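# Two-arm robot sorts loose seals into bins by size

## Task

Put each loose seal into the bin that matches its size. A seal counts only if it stays in its bin without the robot holding it; at the end open the grippers and move both arms away.

## Robot and tools

Robot: two arms, left_arm and right_arm, each ending in a two-finger gripper. Every result gives one state line per arm (left_arm: ... | right_arm: ...), reporting the gripper's end_effector_position in metres and end_effector_quat_wxyz (w first). All of it is in one scene frame. The origin sits on the table top midway between the arms, +x runs out over the table, +z is up, and left_arm is on the +y side. The names left and right refer to the arms only, not to sides of an image. Reported hand positions can be a little wrong, more so at long reach. Motions often stop a centimetre or more short, usually too low.

Gripper frame: fingers point along the gripper's +z axis and close along its y axis. The reported position is the point between the finger pads, about 1 cm behind the tips. Opening is a number in [-1, 1]: +1 is fully open (0.094 m), -1 is closed. grip_measured uses the same scale. To hold a part, command about 0.03 below grip_measured; a smaller margin grips more lightly. Parts thinner than about 2 mm get less force.

Row format, shared by execute_actions and move: one flat list of 16 numbers covering both arms. The left_arm part comes first: x, y, z, qw, qx, qy, qz, opening. The right_arm part follows in the same order. Positions are absolute targets in the scene frame in metres. The quaternion is an absolute orientation, w first. Send all 16 even if only one arm moves. To keep an arm still, repeat its whole pose from the last result it reported before it stopped, plus its intended opening. To keep an orientation steady, send the same quaternion every time rather than copying the drifting reported one.

execute_actions(actions): a list of up to 15 actions, each lasting 15 control steps of 1/30 s (0.5 s). An action is a table of up to 15 rows, one per step; if there are fewer rows, the last row is held for the remaining steps. An empty list just returns state and images. Each step, the target is clipped to within 70 mm and 16 degrees of the measured pose, so a far target needs several actions. An action is refused for both arms if any target lies more than 0.6 m from that gripper's start position along any of its own axes. If an action is malformed, or the first one fails this check against the last reported state, nothing runs.

move(target, speed, blocking): target is one 16-number row of absolute poses, as above. Each gripper travels in a straight line toward it, all arrivals timed together, taking 0.5 to 10 s; it is cut off at 10 s. speed is the top path speed in m/s, from 0.002 to 0.5, default 0.25; turning is limited to 2x that in rad/s. Openings are applied at the start. Paths ignore obstacles and the other arm. Grippers lag the path and can overshoot speed, especially with a nearly straight arm. Faster moves and targets set deeper past a contact press harder. The result adds a move: line giving how it ended (done, off_target, moving, held, fault), which limits acted, and each gripper's distance to its pose. limits=paced means the pose was clipped. limits=held means checks blocked some steps, after which the arm may jump faster. With blocking=false the call returns after 0.5 s. Until the move's end appears in a result, other moves and execute_actions are refused; use wait or stop first.

wait(seconds): 0 to 10. Runs the scene with the last commands held, and returns early if a running move ends. stop(): brakes the running move, which needs room to slow; the fingers keep moving. zoom_image(camera, region): gives a closer look at [x0, y0, x1, y1] pixels (max 504x504) of cam_head_left, cam_head_right, cam_left_wrist or cam_right_wrist. All cameras are 504x504. The head cameras are pinhole with distortion; the wrist cameras are fisheye. finished_scene(scene): ends scene 1 or 2 for good and reports whether it succeeded. The next scene's task appears in its result.

Other result lines: Hand target is the pose each arm is currently driven toward. pose unreachable means the clearance check altered or blocked that arm's command. FAULT means an arm stopped. MOTOR HOT appears from 85 °C. At 100 °C an OVER-TEMPERATURE FAULT drops that arm and its load, so avoid holding loads for long. Heat builds even while thinking, and the robot holds the last command during thinking time.

Joint ranges (rad): waist -2.880 to 2.880, shoulder 0 to 3.142, elbow 0 to 3.019, wrist pitch -1.693 to 1.571, wrist yaw -1.571 to 1.571, wrist roll -2.094 to 2.094.

Avoid: dropping seals, knocking anything off the table (that fails the task), arms colliding or pressing on each other, slams and hard pushes. Brief external tugs on held parts or pushes on loose ones may occur. Faster, smoother runs with less effort are better.

Each tool is called as name([rows], argument=value, ...), one row to a line, values as JSON.

## Session

execute_actions(actions=[])

Scene clock: 0.00 s.
left_arm: end_effector_position=(+0.5366, +0.4623, +0.2101) grip_measured=+1.000 end_effector_quat_wxyz=(-0.025, +0.714, -0.700, -0.017) | right_arm: end_effector_position=(+0.5143, -0.1076, +0.2319) grip_measured=+1.000 end_effector_quat_wxyz=(+0.715, -0.088, +0.694, -0.020)
Joint positions: left_arm=[ 0.097  1.853  1.801 -1.497 -0.057 -1.391  0.094] | right_arm=[ 0.558  1.556  0.719  0.863  0.501 -0.165  0.094]
Joint velocities: left_arm=[ 0.005 -0.005  0.012  0.007  0.022  0.007  0.   ] | right_arm=[-0.005  0.015  0.002 -0.012 -0.007  0.022  0.   ]
Motor temperatures (°C, as the motors report them): left_arm=[26 27 26 24 23 23] | right_arm=[24 24 23 27 26 24]
Hand target (left_arm): +0.544, +0.464, +0.227; -0.042, +0.714, -0.699, -0.006
Hand target (right_arm): +0.519, -0.104, +0.244; +0.723, -0.082, +0.685, -0.015

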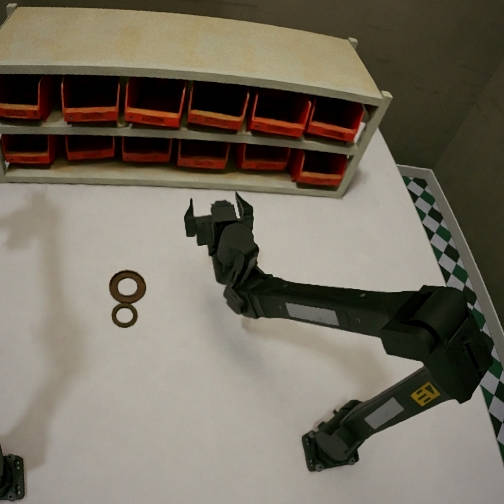

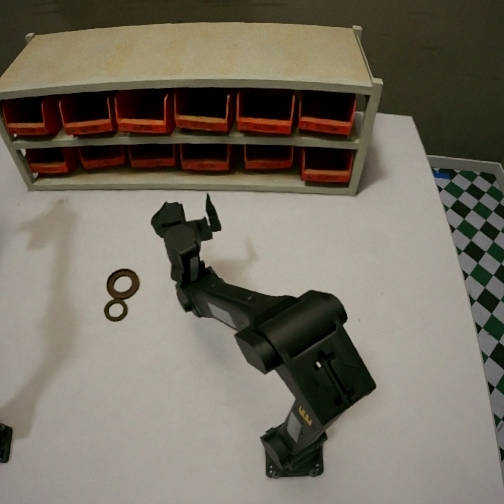

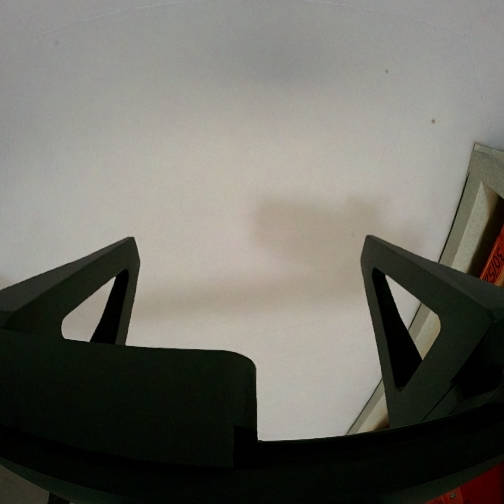

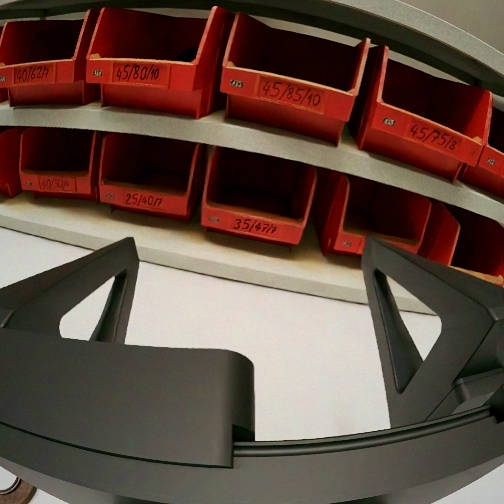

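zoom_image(camera="cam_head_left", region=[90, 255, 170, 335])

zoom_image(camera="cam_head_right", region=[0, 70, 200, 200])

zoom_image(camera="cam_head_right", region=[190, 70, 390, 200])

zoom_image(camera="cam_right_wrist", region=[0, 0, 300, 250])

Region (90, 255, 170, 335) of cam_head_left's 504x504 image, scaled by 6.300, with more detail than that image has.

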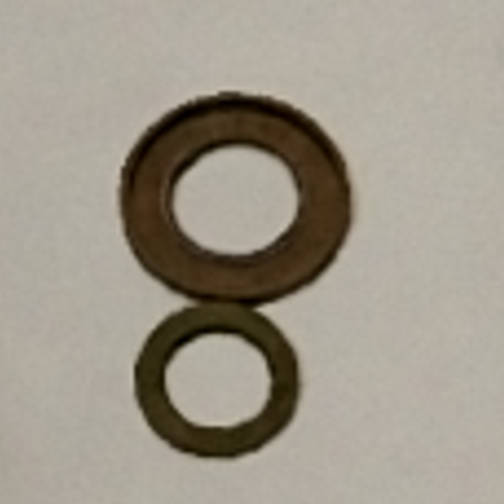

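Region (0, 70, 200, 200) of cam_head_right's 504x504 image, scaled by 2.520, with more detail than that image has; it fills the top 328 rows of this view, and the rest is white.

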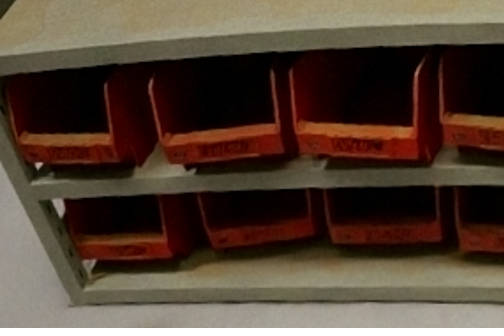

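Region (190, 70, 390, 200) of cam_head_right's 504x504 image, scaled by 2.520, with more detail than that image has; it fills the top 328 rows of this view, and the rest is white.

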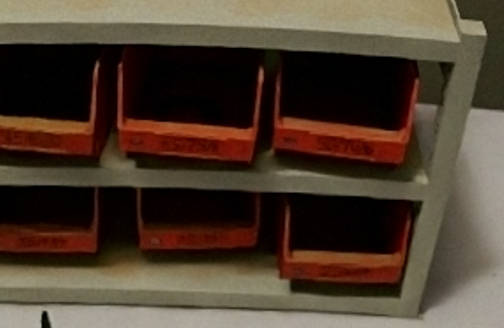

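Region (0, 0, 300, 250) of cam_right_wrist's 504x504 image, scaled by 1.680, with more detail than that image has.

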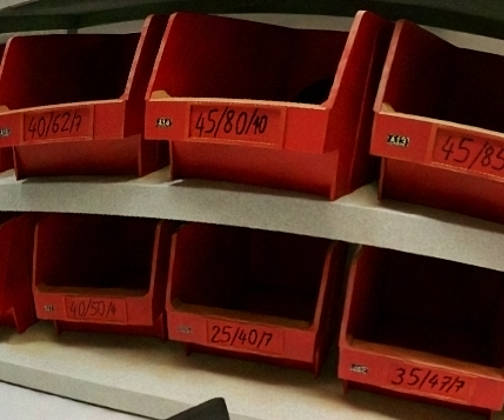

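move(target=[0.42,0.14,0.2,0,0,1,0,1, 0.5,-0.3,0.24,0.707,0,0.707,0,1])

Scene clock: 6.90 s.
left_arm: end_effector_position=(+0.4159, +0.1382, +0.1857) grip_measured=+1.000 end_effector_quat_wxyz=(-0.016, -0.008, +1.000, +0.001) | right_arm: end_effector_position=(+0.4999, -0.3003, +0.2376) grip_measured=+1.000 end_effector_quat_wxyz=(+0.707, -0.005, +0.707, -0.004)
Joint positions: left_arm=[-0.52   1.653  1.466 -1.415  0.012 -0.433  0.094] | right_arm=[ 0.134  1.321  0.512  0.809  0.174 -0.013  0.094]
Joint velocities: left_arm=[ 0.005 -0.005  0.007  0.017 -0.022  0.007  0.   ] | right_arm=[-0.005 -0.015  0.012  0.017 -0.051  0.051  0.   ]
Motor temperatures (°C, as the motors report them): left_arm=[26 27 27 24 23 23] | right_arm=[24 24 23 27 26 24]
Hand target (left_arm): +0.416, +0.138, +0.199; +0.002, +0.000, +1.000, -0.009
Hand target (right_arm): +0.499, -0.302, +0.242; +0.708, -0.001, +0.706, -0.002
Off the commanded pose (left_arm): 0.015 m, 2 deg.
Off the commanded pose (right_arm): 0.002 m, 1 deg.
move: off_target (left_arm)

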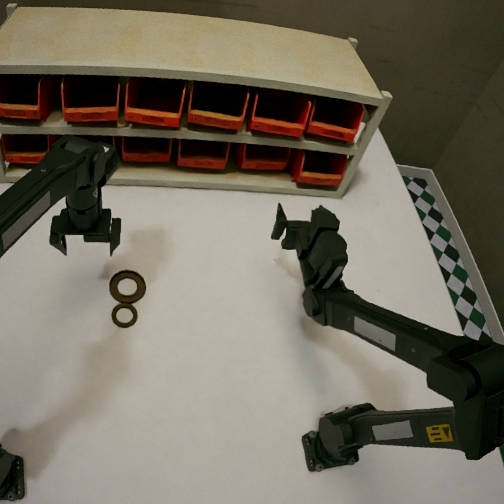

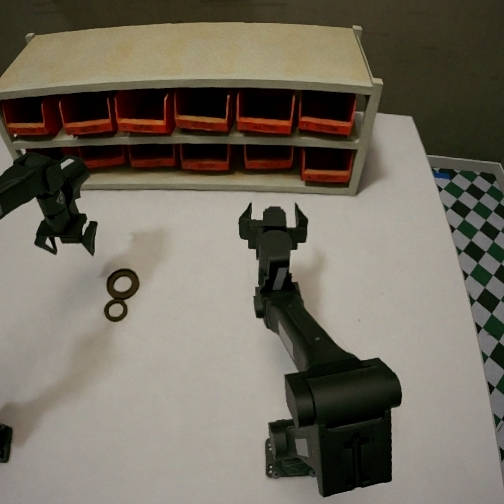

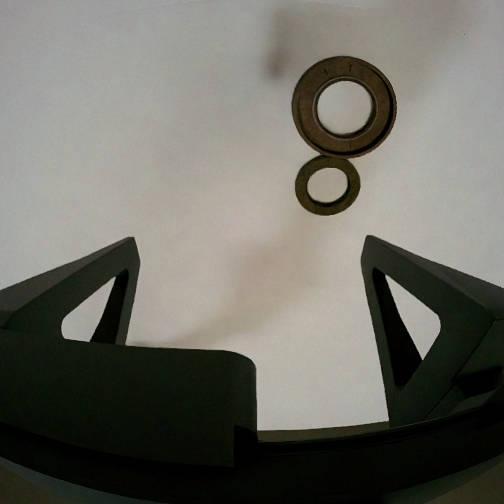

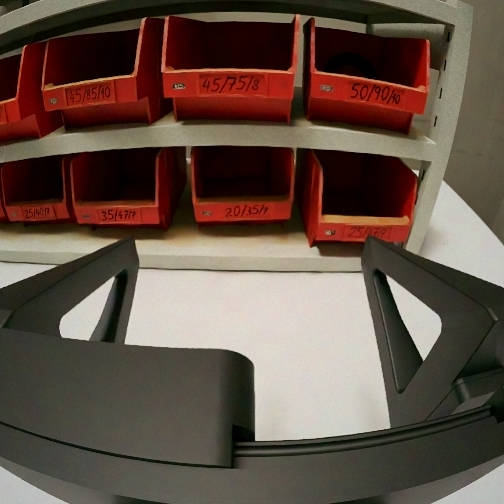

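move(target=[0.455,0.058,0.07,0,0,1,0,1, 0.4,-0.3,0.2,0.707,0,0.707,0,1])

zoom_image(camera="cam_left_wrist", region=[100, 50, 400, 350])

Scene clock: 12.30 s.
left_arm: end_effector_position=(+0.4403, +0.0639, +0.0548) grip_measured=+1.000 end_effector_quat_wxyz=(-0.024, +0.007, +1.000, +0.010) | right_arm: end_effector_position=(+0.3983, -0.3006, +0.1894) grip_measured=+1.000 end_effector_quat_wxyz=(+0.695, -0.005, +0.719, -0.006)
Joint positions: left_arm=[-0.629  1.911  1.466 -1.178  0.006 -0.511  0.094] | right_arm=[ 0.211  1.151  0.223  0.892  0.254 -0.006  0.094]
Joint velocities: left_arm=[-0.005  0.005 -0.017 -0.007 -0.037 -0.007  0.   ] | right_arm=[-0.005 -0.005  0.017 -0.012  0.081  0.037  0.   ]
Motor temperatures (°C, as the motors report them): left_arm=[26 28 27 24 23 23] | right_arm=[24 24 24 27 26 24]
Hand target (left_arm): +0.455, +0.056, +0.071; -0.000, +0.000, +1.000, -0.002
Hand target (right_arm): +0.400, -0.298, +0.201; +0.707, +0.000, +0.707, +0.000
Off the commanded pose (left_arm): 0.022 m, 3 deg.
Off the commanded pose (right_arm): 0.011 m, 2 deg.
move: off_target (left_arm, right_arm)

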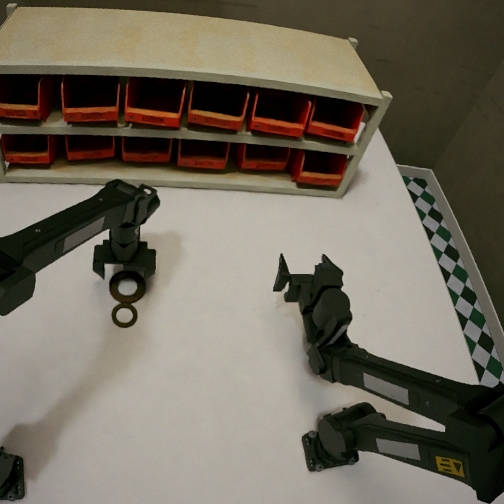

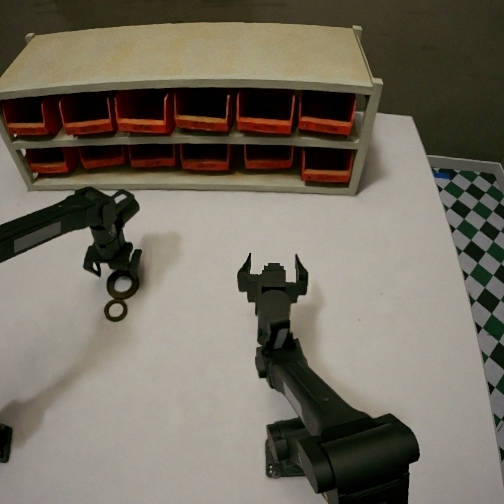

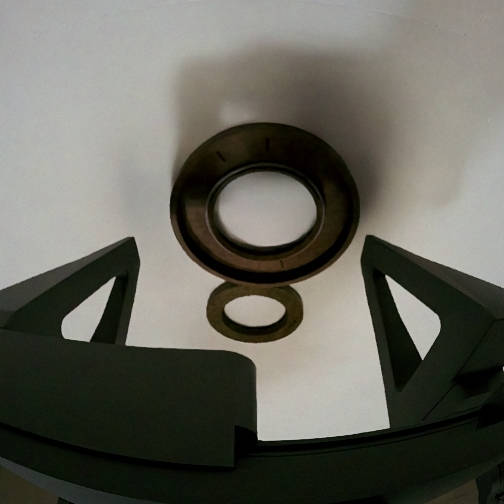

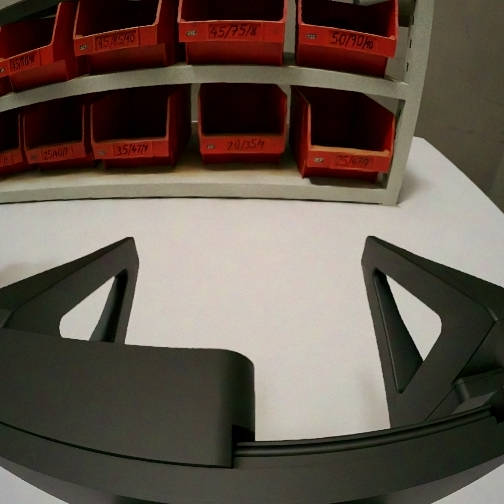

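Region (100, 50, 400, 350) of cam_left_wrist's 504x504 image, scaled by 1.680, with more detail than that image has.

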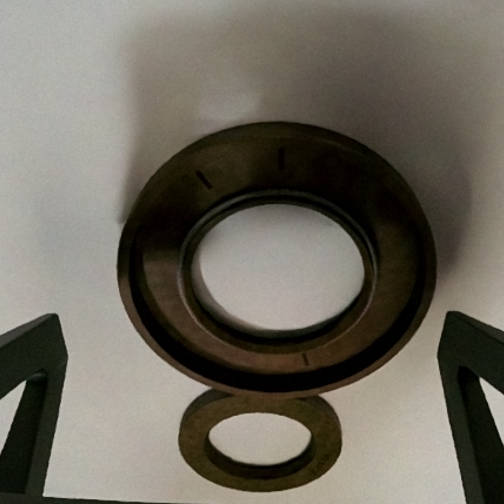

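move(target=[0.455,0.048,0.046,0,0,1,0,1, 0.4,-0.3,0.2,0.707,0,0.707,0,1], speed=0.05)

Scene clock: 14.40 s.
left_arm: end_effector_position=(+0.4483, +0.0560, +0.0506) grip_measured=+1.000 end_effector_quat_wxyz=(-0.006, +0.003, +1.000, +0.002) | right_arm: end_effector_position=(+0.3984, -0.3006, +0.1907) grip_measured=+1.000 end_effector_quat_wxyz=(+0.696, -0.004, +0.718, -0.006)
Joint positions: left_arm=[-0.635  1.919  1.466 -1.131  0.003 -0.527  0.094] | right_arm=[ 0.211  1.151  0.223  0.897  0.254 -0.006  0.094]
Joint velocities: left_arm=[-0.005 -0.005  0.017 -0.007 -0.022 -0.051  0.   ] | right_arm=[ 0.005 -0.005  0.007 -0.002 -0.051  0.037  0.   ]
Motor temperatures (°C, as the motors report them): left_arm=[26 28 27 24 23 23] | right_arm=[24 24 24 27 26 24]
Hand target (left_arm): +0.455, +0.048, +0.046; -0.000, -0.000, +1.000, -0.000
Hand target (right_arm): +0.400, -0.300, +0.200; +0.707, -0.000, +0.707, -0.000
Off the commanded pose (left_arm): 0.011 m, 1 deg.
Off the commanded pose (right_arm): 0.009 m, 2 deg.
move: off_target (left_arm)

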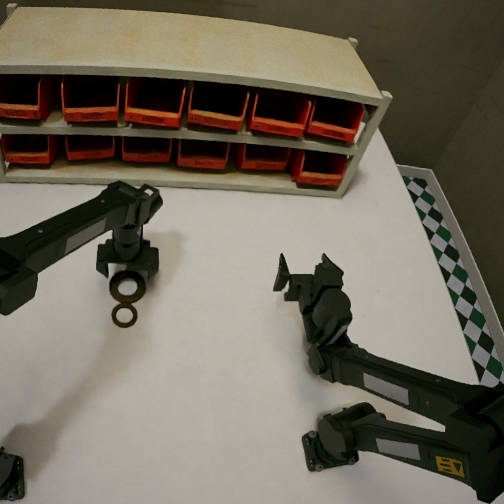

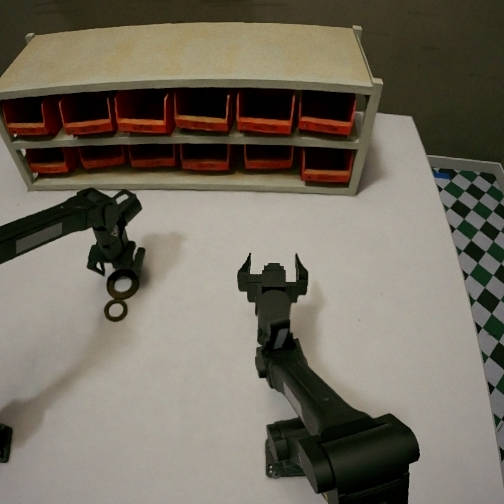

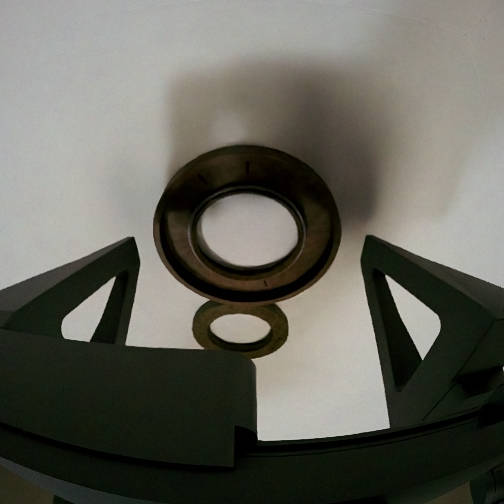

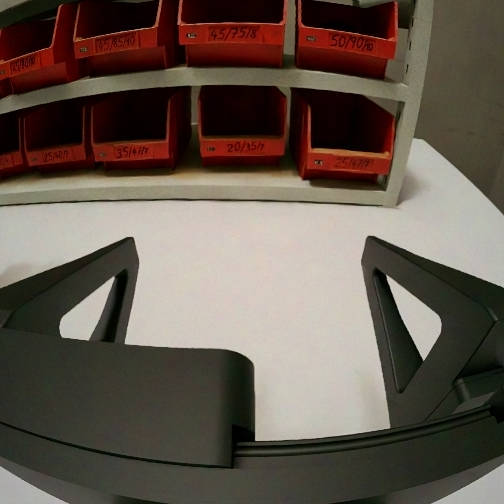

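move(target=[0.47,0.053,0.022,0,0,1,0,1, 0.4,-0.3,0.2,0.707,0,0.707,0,1], speed=0.05)

Scene clock: 16.60 s.
left_arm: end_effector_position=(+0.4540, +0.0566, +0.0227) grip_measured=+1.000 end_effector_quat_wxyz=(-0.012, -0.000, +1.000, +0.005) | right_arm: end_effector_position=(+0.3984, -0.3006, +0.1907) grip_measured=+1.000 end_effector_quat_wxyz=(+0.696, -0.004, +0.718, -0.006)
Joint positions: left_arm=[-0.629  1.97   1.466 -1.093  0.003 -0.527  0.094] | right_arm=[ 0.211  1.151  0.223  0.897  0.254 -0.006  0.094]
Joint velocities: left_arm=[-0.015 -0.005 -0.017 -0.002  0.051  0.007  0.   ] | right_arm=[-0.005  0.005  0.012  0.002 -0.022 -0.007  0.   ]
Motor temperatures (°C, as the motors report them): left_arm=[26 28 27 24 23 23] | right_arm=[24 24 24 27 26 24]
Hand target (left_arm): +0.470, +0.053, +0.022; -0.000, -0.000, +1.000, +0.000
Hand target (right_arm): +0.400, -0.300, +0.200; +0.707, -0.000, +0.707, -0.000
Off the commanded pose (left_arm): 0.016 m, 2 deg.
Off the commanded pose (right_arm): 0.009 m, 2 deg.
move: off_target (left_arm)

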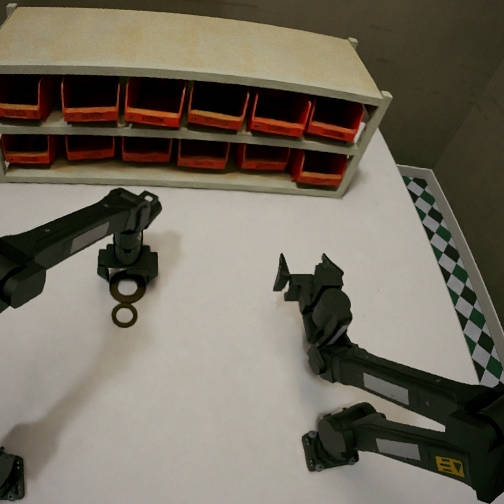

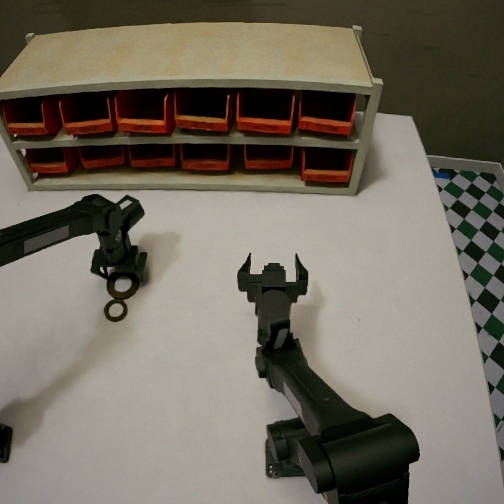

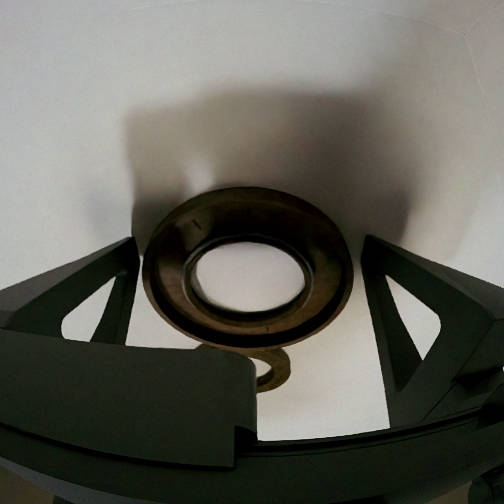

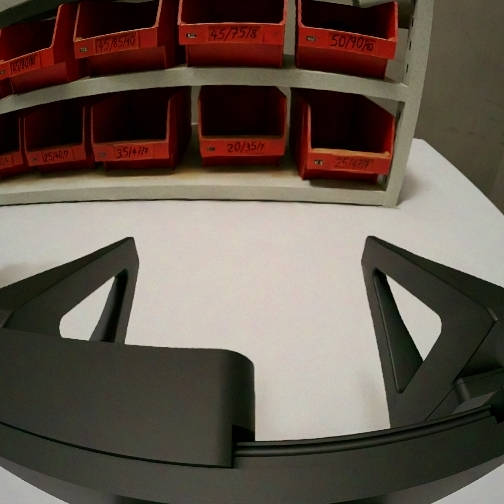

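move(target=[0.47,0.054,0.011,0,0,1,0,1, 0.4,-0.3,0.2,0.707,0,0.707,0,1], speed=0.03)

move(target=[0.44,0.056,0.012,0,0,1,0,1, 0.4,-0.3,0.2,0.707,0,0.707,0,1], speed=0.03)

Scene clock: 18.47 s.
left_arm: end_effector_position=(+0.4584, +0.0540, +0.0226) grip_measured=+1.000 end_effector_quat_wxyz=(-0.003, -0.000, +1.000, -0.000) | right_arm: end_effector_position=(+0.3984, -0.3005, +0.1907) grip_measured=+1.000 end_effector_quat_wxyz=(+0.696, -0.004, +0.718, -0.005)
Joint positions: left_arm=[-0.629  1.97   1.466 -1.072  0.003 -0.527  0.094] | right_arm=[ 0.211  1.151  0.223  0.897  0.253 -0.006  0.094]
Joint velocities: left_arm=[-0.015 -0.005  0.022 -0.002  0.022 -0.066  0.   ] | right_arm=[-0.005 -0.005  0.007 -0.007 -0.022 -0.037  0.   ]
Motor temperatures (°C, as the motors report them): left_arm=[26 28 27 24 23 23] | right_arm=[24 24 24 27 26 24]
Hand target (left_arm): +0.470, +0.054, +0.012; +0.000, -0.000, +1.000, +0.000
Hand target (right_arm): +0.400, -0.300, +0.200; +0.707, -0.000, +0.707, +0.000
Off the commanded pose (left_arm): 0.016 m, 0 deg.
Off the commanded pose (right_arm): 0.009 m, 2 deg.
move: off_target (left_arm)

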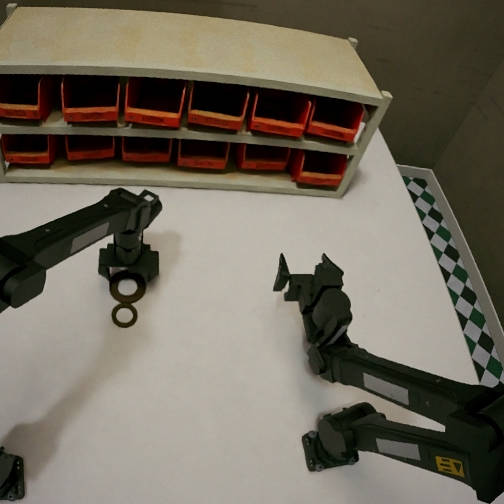

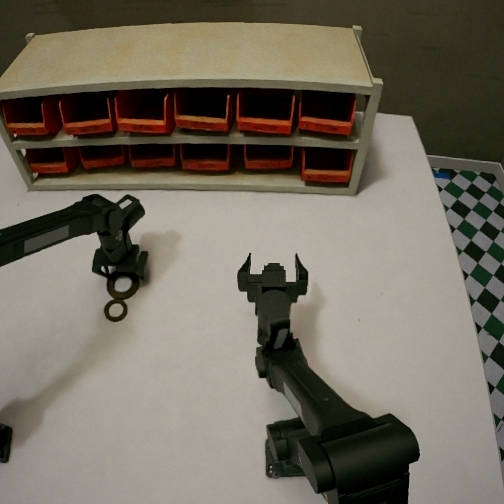

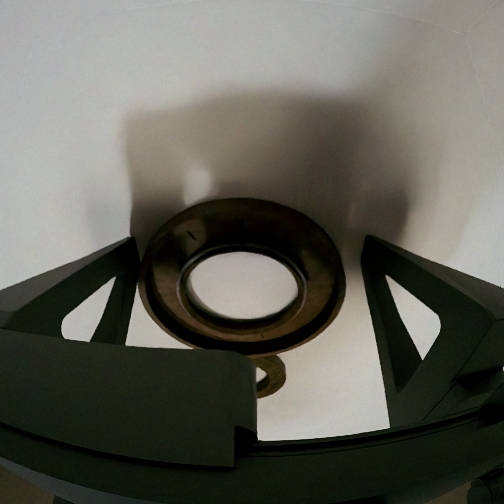

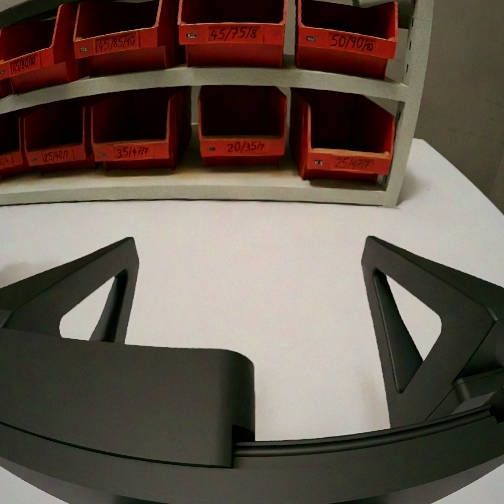

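Scene clock: 19.40 s.
left_arm: end_effector_position=(+0.4526, +0.0562, +0.0208) grip_measured=+1.000 end_effector_quat_wxyz=(+0.009, +0.001, +1.000, -0.005) | right_arm: end_effector_position=(+0.3984, -0.3005, +0.1907) grip_measured=+1.000 end_effector_quat_wxyz=(+0.696, -0.004, +0.718, -0.005)
Joint positions: left_arm=[-0.632  1.944  1.418 -1.024 -0.001 -0.527  0.094] | right_arm=[ 0.211  1.151  0.223  0.897  0.253 -0.006  0.094]
Joint velocities: left_arm=[-0.015  0.005  0.002 -0.007 -0.022 -0.037  0.   ] | right_arm=[ 0.015  0.005 -0.012 -0.012  0.007 -0.022  0.   ]
Motor temperatures (°C, as the motors report them): left_arm=[26 28 27 24 23 23] | right_arm=[24 24 24 27 26 24]
Hand target (left_arm): +0.440, +0.056, +0.012; -0.000, +0.000, +1.000, +0.000
Hand target (right_arm): +0.400, -0.300, +0.200; +0.707, -0.000, +0.707, -0.000
Off the commanded pose (left_arm): 0.015 m, 1 deg.
Off the commanded pose (right_arm): 0.009 m, 2 deg.
move: off_target (left_arm)

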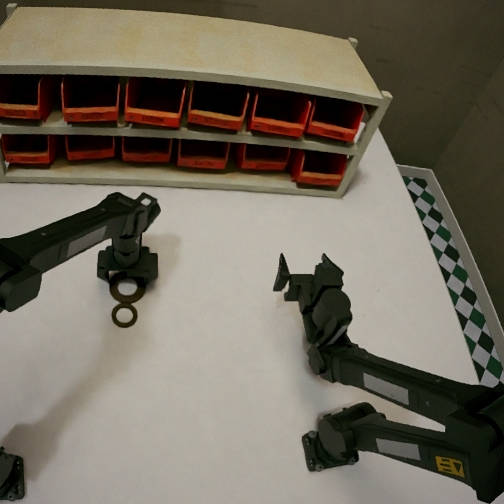

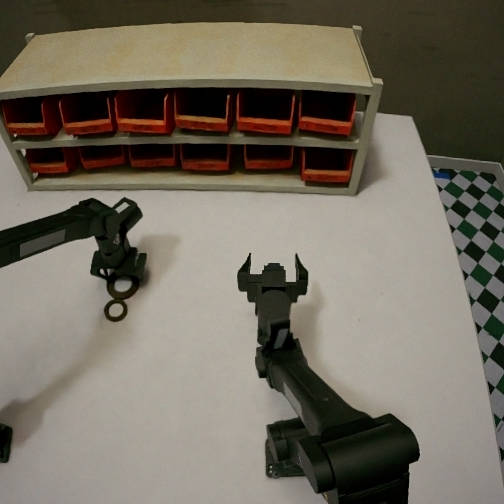

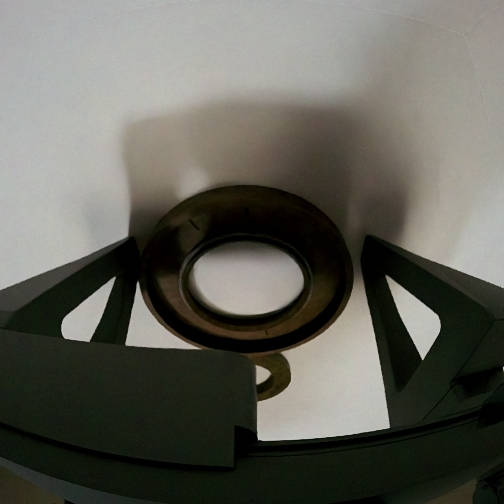

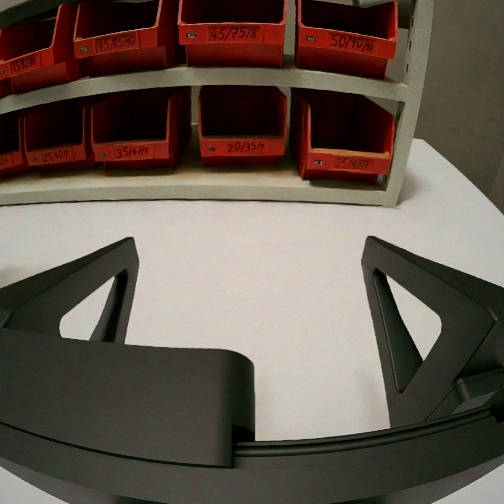

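execute_actions([
  [[0.436,0.06,0.024,0,0,1,0,1, 0.4,-0.3,0.2,0.707,0,0.707,0,1]],
  [[0.436,0.06,0.022,0,0,1,0,1, 0.4,-0.3,0.2,0.707,0,0.707,0,1]],
])

Scene clock: 21.97 s.
left_arm: end_effector_position=(+0.4464, +0.0596, +0.0214) grip_measured=+1.000 end_effector_quat_wxyz=(+0.006, +0.001, +1.000, -0.004) | right_arm: end_effector_position=(+0.3984, -0.3005, +0.1907) grip_measured=+1.000 end_effector_quat_wxyz=(+0.696, -0.004, +0.718, -0.005)
Joint positions: left_arm=[-0.632  1.931  1.399 -1.024  0.    -0.527  0.094] | right_arm=[ 0.211  1.151  0.223  0.897  0.253 -0.006  0.094]
Joint velocities: left_arm=[-0.005 -0.015 -0.012  0.007  0.051 -0.037  0.   ] | right_arm=[ 0.005  0.005  0.022  0.012  0.037 -0.007  0.   ]
Motor temperatures (°C, as the motors report them): left_arm=[26 28 27 24 23 23] | right_arm=[24 24 24 27 26 24]
Hand target (left_arm): +0.436, +0.060, +0.022; -0.000, +0.000, +1.000, -0.000
Hand target (right_arm): +0.400, -0.300, +0.200; +0.707, -0.000, +0.707, -0.000
Off the commanded pose (left_arm): 0.010 m, 1 deg.
Off the commanded pose (right_arm): 0.009 m, 2 deg.

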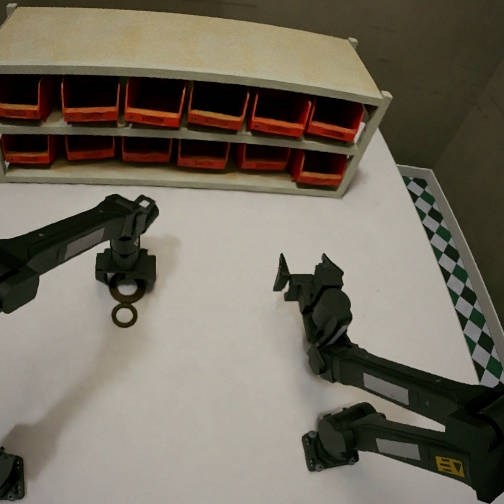

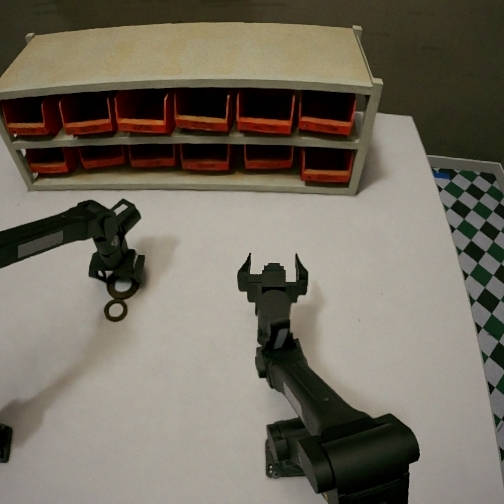

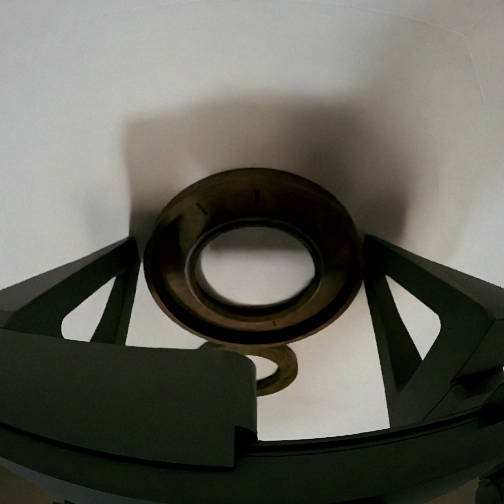

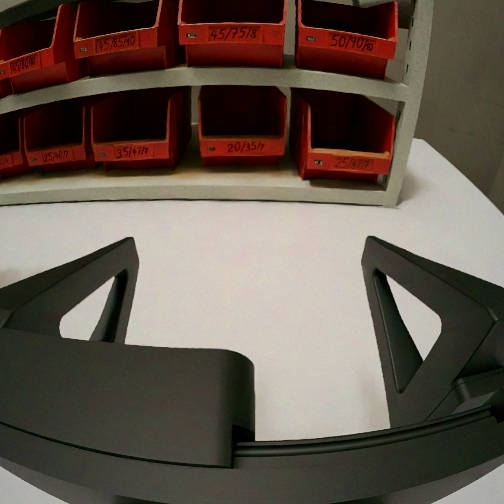

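execute_actions([
  [[0.436,0.06,0.022,0,0,1,0,0.85, 0.4,-0.3,0.2,0.707,0,0.707,0,1]],
  [[0.436,0.06,0.022,0,0,1,0,0.76, 0.4,-0.3,0.2,0.707,0,0.707,0,1]],
])

Scene clock: 23.83 s.
left_arm: end_effector_position=(+0.4461, +0.0592, +0.0214) grip_measured=+0.868 end_effector_quat_wxyz=(+0.006, +0.001, +1.000, -0.005) | right_arm: end_effector_position=(+0.3984, -0.3005, +0.1907) grip_measured=+1.000 end_effector_quat_wxyz=(+0.696, -0.004, +0.718, -0.005)
Joint positions: left_arm=[-0.632  1.931  1.399 -1.024  0.002 -0.528  0.088] | right_arm=[ 0.211  1.151  0.223  0.897  0.253 -0.006  0.094]
Joint velocities: left_arm=[-0.005 -0.015 -0.002 -0.007 -0.022  0.022 -0.   ] | right_arm=[-0.024 -0.005 -0.017 -0.007 -0.051 -0.037  0.   ]
Motor temperatures (°C, as the motors report them): left_arm=[26 28 27 24 23 23] | right_arm=[24 24 24 27 26 24]
Hand target (left_arm): +0.436, +0.060, +0.022; -0.000, +0.000, +1.000, -0.000
Hand target (right_arm): +0.400, -0.300, +0.200; +0.707, -0.000, +0.707, -0.000
Off the commanded pose (left_arm): 0.010 m, 1 deg.
Off the commanded pose (right_arm): 0.009 m, 2 deg.

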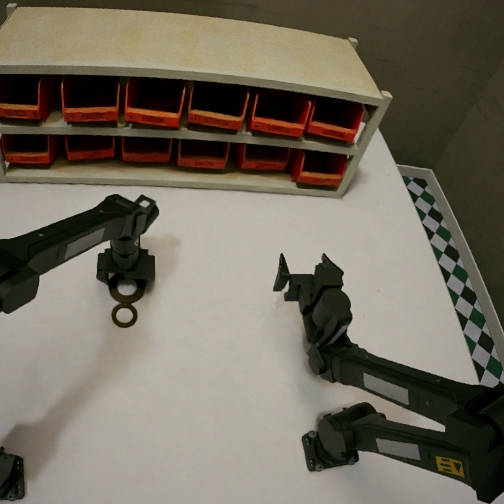

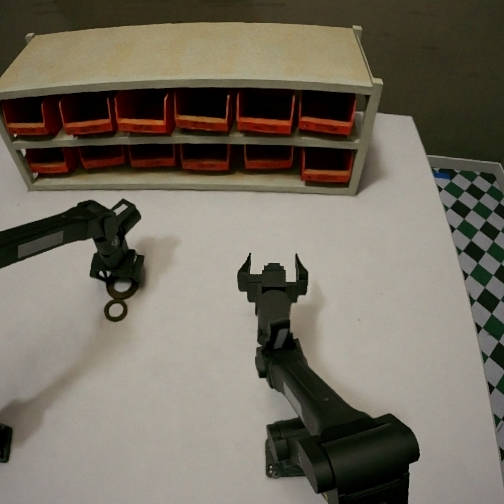

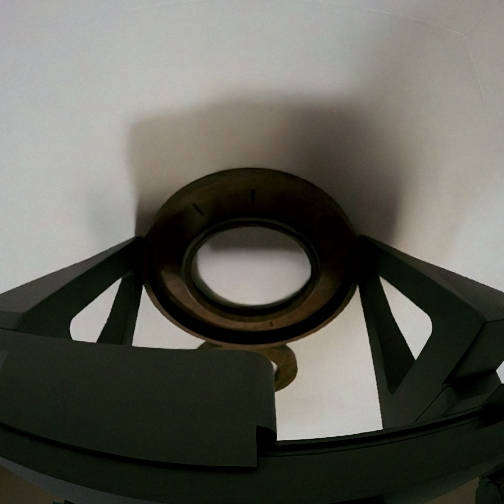

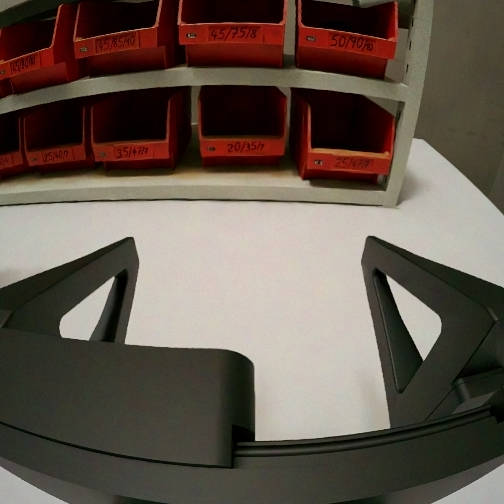

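execute_actions([
  [[0.436,0.06,0.022,0,0,1,0,1, 0.4,-0.3,0.2,0.707,0,0.707,0,1]],
  [[0.428,0.054,0.024,0,0,1,0,1, 0.4,-0.3,0.2,0.707,0,0.707,0,1]],
  [[0.428,0.054,0.016,0,0,1,0,1, 0.4,-0.3,0.2,0.707,0,0.707,0,1]],
  [[0.428,0.054,0.016,0,0,1,0,0.85, 0.4,-0.3,0.2,0.707,0,0.707,0,1]],
])

Scene clock: 27.23 s.
left_arm: end_effector_position=(+0.4377, +0.0558, +0.0211) grip_measured=+0.885 end_effector_quat_wxyz=(+0.004, -0.000, +1.000, -0.003) | right_arm: end_effector_position=(+0.3984, -0.3005, +0.1907) grip_measured=+1.000 end_effector_quat_wxyz=(+0.696, -0.004, +0.718, -0.005)
Joint positions: left_arm=[-0.645  1.922  1.383 -1.022  0.002 -0.544  0.089] | right_arm=[ 0.211  1.151  0.223  0.897  0.253 -0.006  0.094]
Joint velocities: left_arm=[-0.005 -0.005  0.012  0.007  0.037  0.022 -0.   ] | right_arm=[ 0.005 -0.005  0.012 -0.007 -0.037  0.037  0.   ]
Motor temperatures (°C, as the motors report them): left_arm=[26 28 27 24 23 23] | right_arm=[24 24 24 27 26 24]
Hand target (left_arm): +0.428, +0.054, +0.016; -0.000, -0.000, +1.000, -0.000
Hand target (right_arm): +0.400, -0.300, +0.200; +0.707, -0.000, +0.707, -0.000
Off the commanded pose (left_arm): 0.011 m, 1 deg.
Off the commanded pose (right_arm): 0.009 m, 2 deg.

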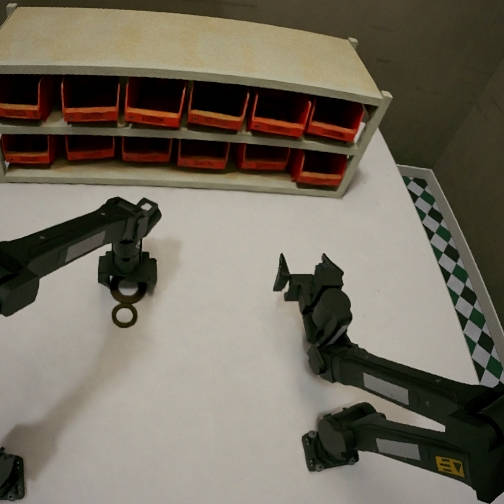

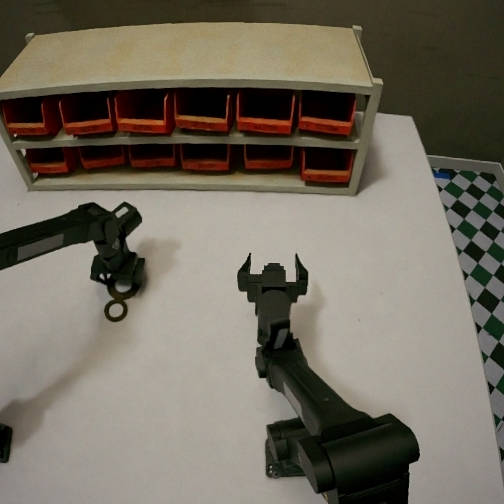

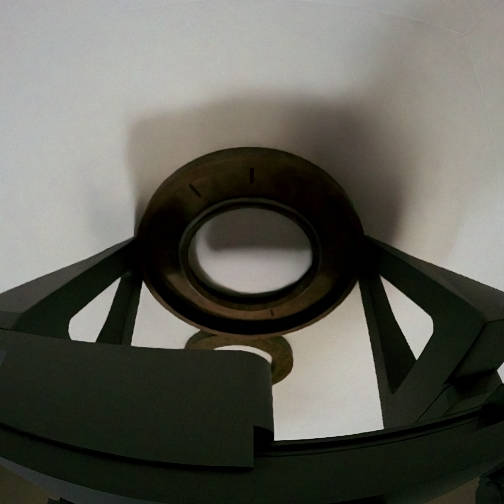

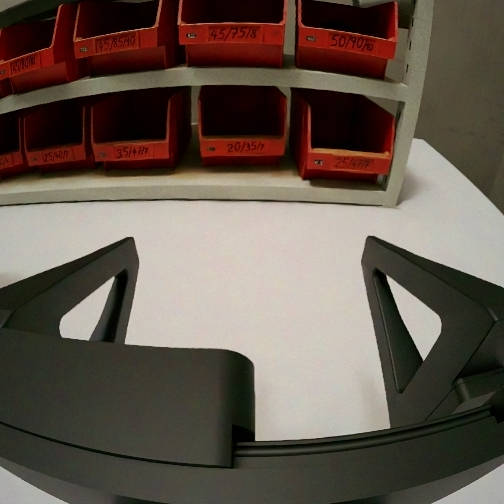

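move(target=[0.44,0.055,0.09,0,0,1,0,0.84, 0.36,-0.2,0.2,0.653,-0.653,0.271,-0.271,-0.2], speed=0.3)

move(target=[0.46,0.06,0.21,0,-0.383,0.924,0,0.84, 0.36,-0.04,0.19,0.653,-0.653,0.271,-0.271,-0.2])

Scene clock: 33.83 s.
left_arm: end_effector_position=(+0.4172, +0.0681, +0.0504) grip_measured=+0.885 end_effector_quat_wxyz=(-0.037, -0.000, +0.999, +0.021) | right_arm: end_effector_position=(+0.3471, -0.2017, +0.1806) grip_measured=-0.199 end_effector_quat_wxyz=(+0.645, -0.661, +0.288, -0.253)
Joint positions: left_arm=[-0.645  1.885  1.411 -1.182  0.002 -0.544  0.089] | right_arm=[ 0.114  1.167  0.202  0.915 -0.63  -1.564  0.038]
Joint velocities: left_arm=[ 0.005 -0.015 -0.027  0.002 -0.037 -0.022 -0.   ] | right_arm=[-0.015 -0.024  0.007 -0.017 -0.066 -0.007  0.001]
Motor temperatures (°C, as the motors report them): left_arm=[26 28 28 24 23 23] | right_arm=[24 24 24 27 26 24]
Hand target (left_arm): +0.437, +0.057, +0.091; -0.000, +0.000, +1.000, +0.000
Hand target (right_arm): +0.359, -0.201, +0.200; +0.651, -0.655, +0.272, -0.270
Off the commanded pose (left_arm): 0.048 m, 5 deg.
Off the commanded pose (right_arm): 0.023 m, 3 deg.
move: off_target (left_arm, right_arm)

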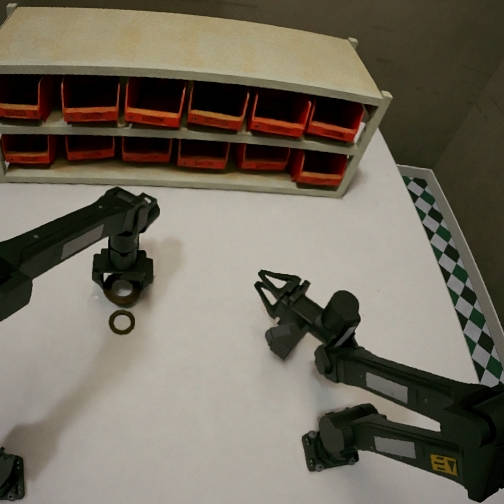

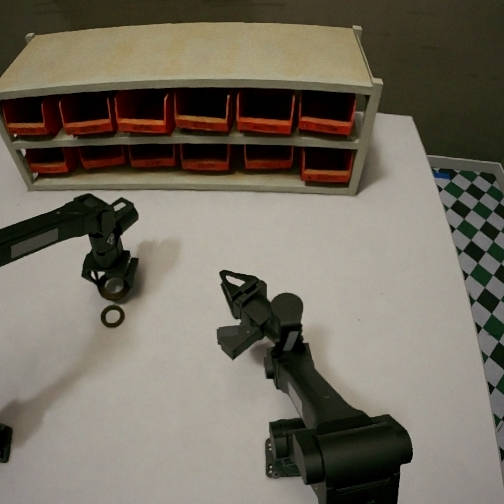

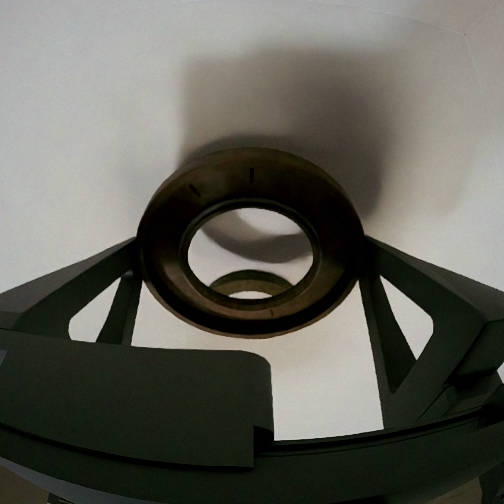

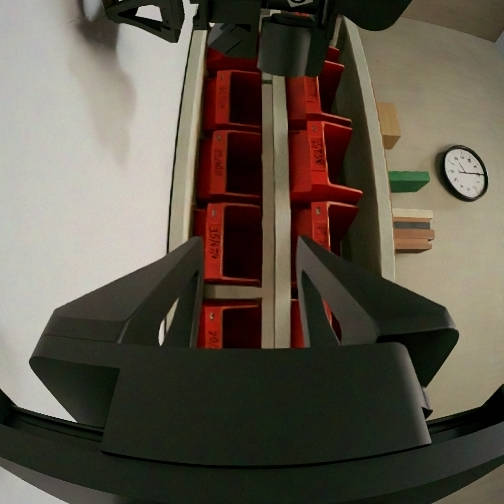

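Scene clock: 36.00 s.
left_arm: end_effector_position=(+0.4420, +0.0644, +0.1717) grip_measured=+0.885 end_effector_quat_wxyz=(-0.026, -0.372, +0.927, +0.031) | right_arm: end_effector_position=(+0.3514, -0.0463, +0.1737) grip_measured=-0.199 end_effector_quat_wxyz=(+0.641, -0.665, +0.281, -0.261)
Joint positions: left_arm=[-0.627  1.84   1.681 -1.491  0.003 -1.288  0.089] | right_arm=[ 0.654  1.421  0.373  1.006 -0.09  -1.562  0.038]
Joint velocities: left_arm=[ 0.005  0.005  0.007 -0.017 -0.037  0.007 -0.   ] | right_arm=[-0.005 -0.005 -0.007  0.002 -0.051 -0.007 -0.   ]
Motor temperatures (°C, as the motors report them): left_arm=[26 28 28 24 23 23] | right_arm=[24 24 25 27 26 24]
Hand target (left_arm): +0.455, +0.062, +0.211; +0.000, -0.383, +0.924, +0.000
Hand target (right_arm): +0.360, -0.038, +0.189; +0.654, -0.652, +0.273, -0.269
Off the commanded pose (left_arm): 0.043 m, 5 deg.
Off the commanded pose (right_arm): 0.020 m, 3 deg.
move: off_target (left_arm, right_arm)

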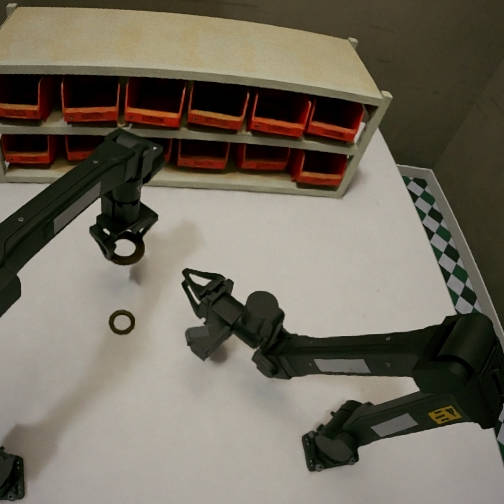

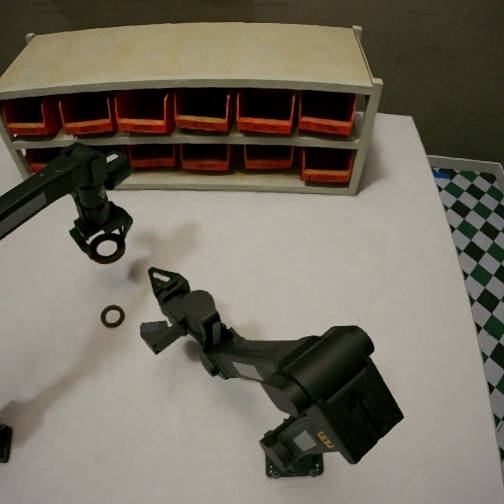

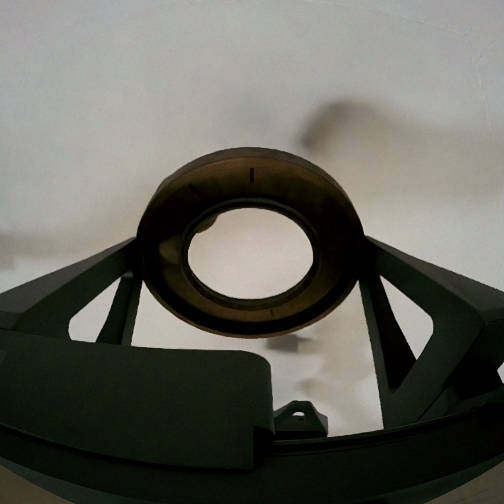

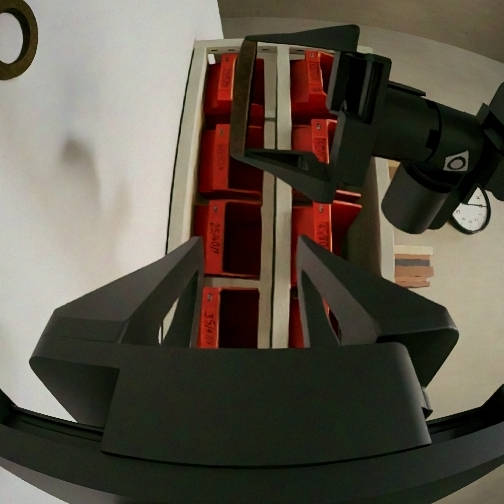

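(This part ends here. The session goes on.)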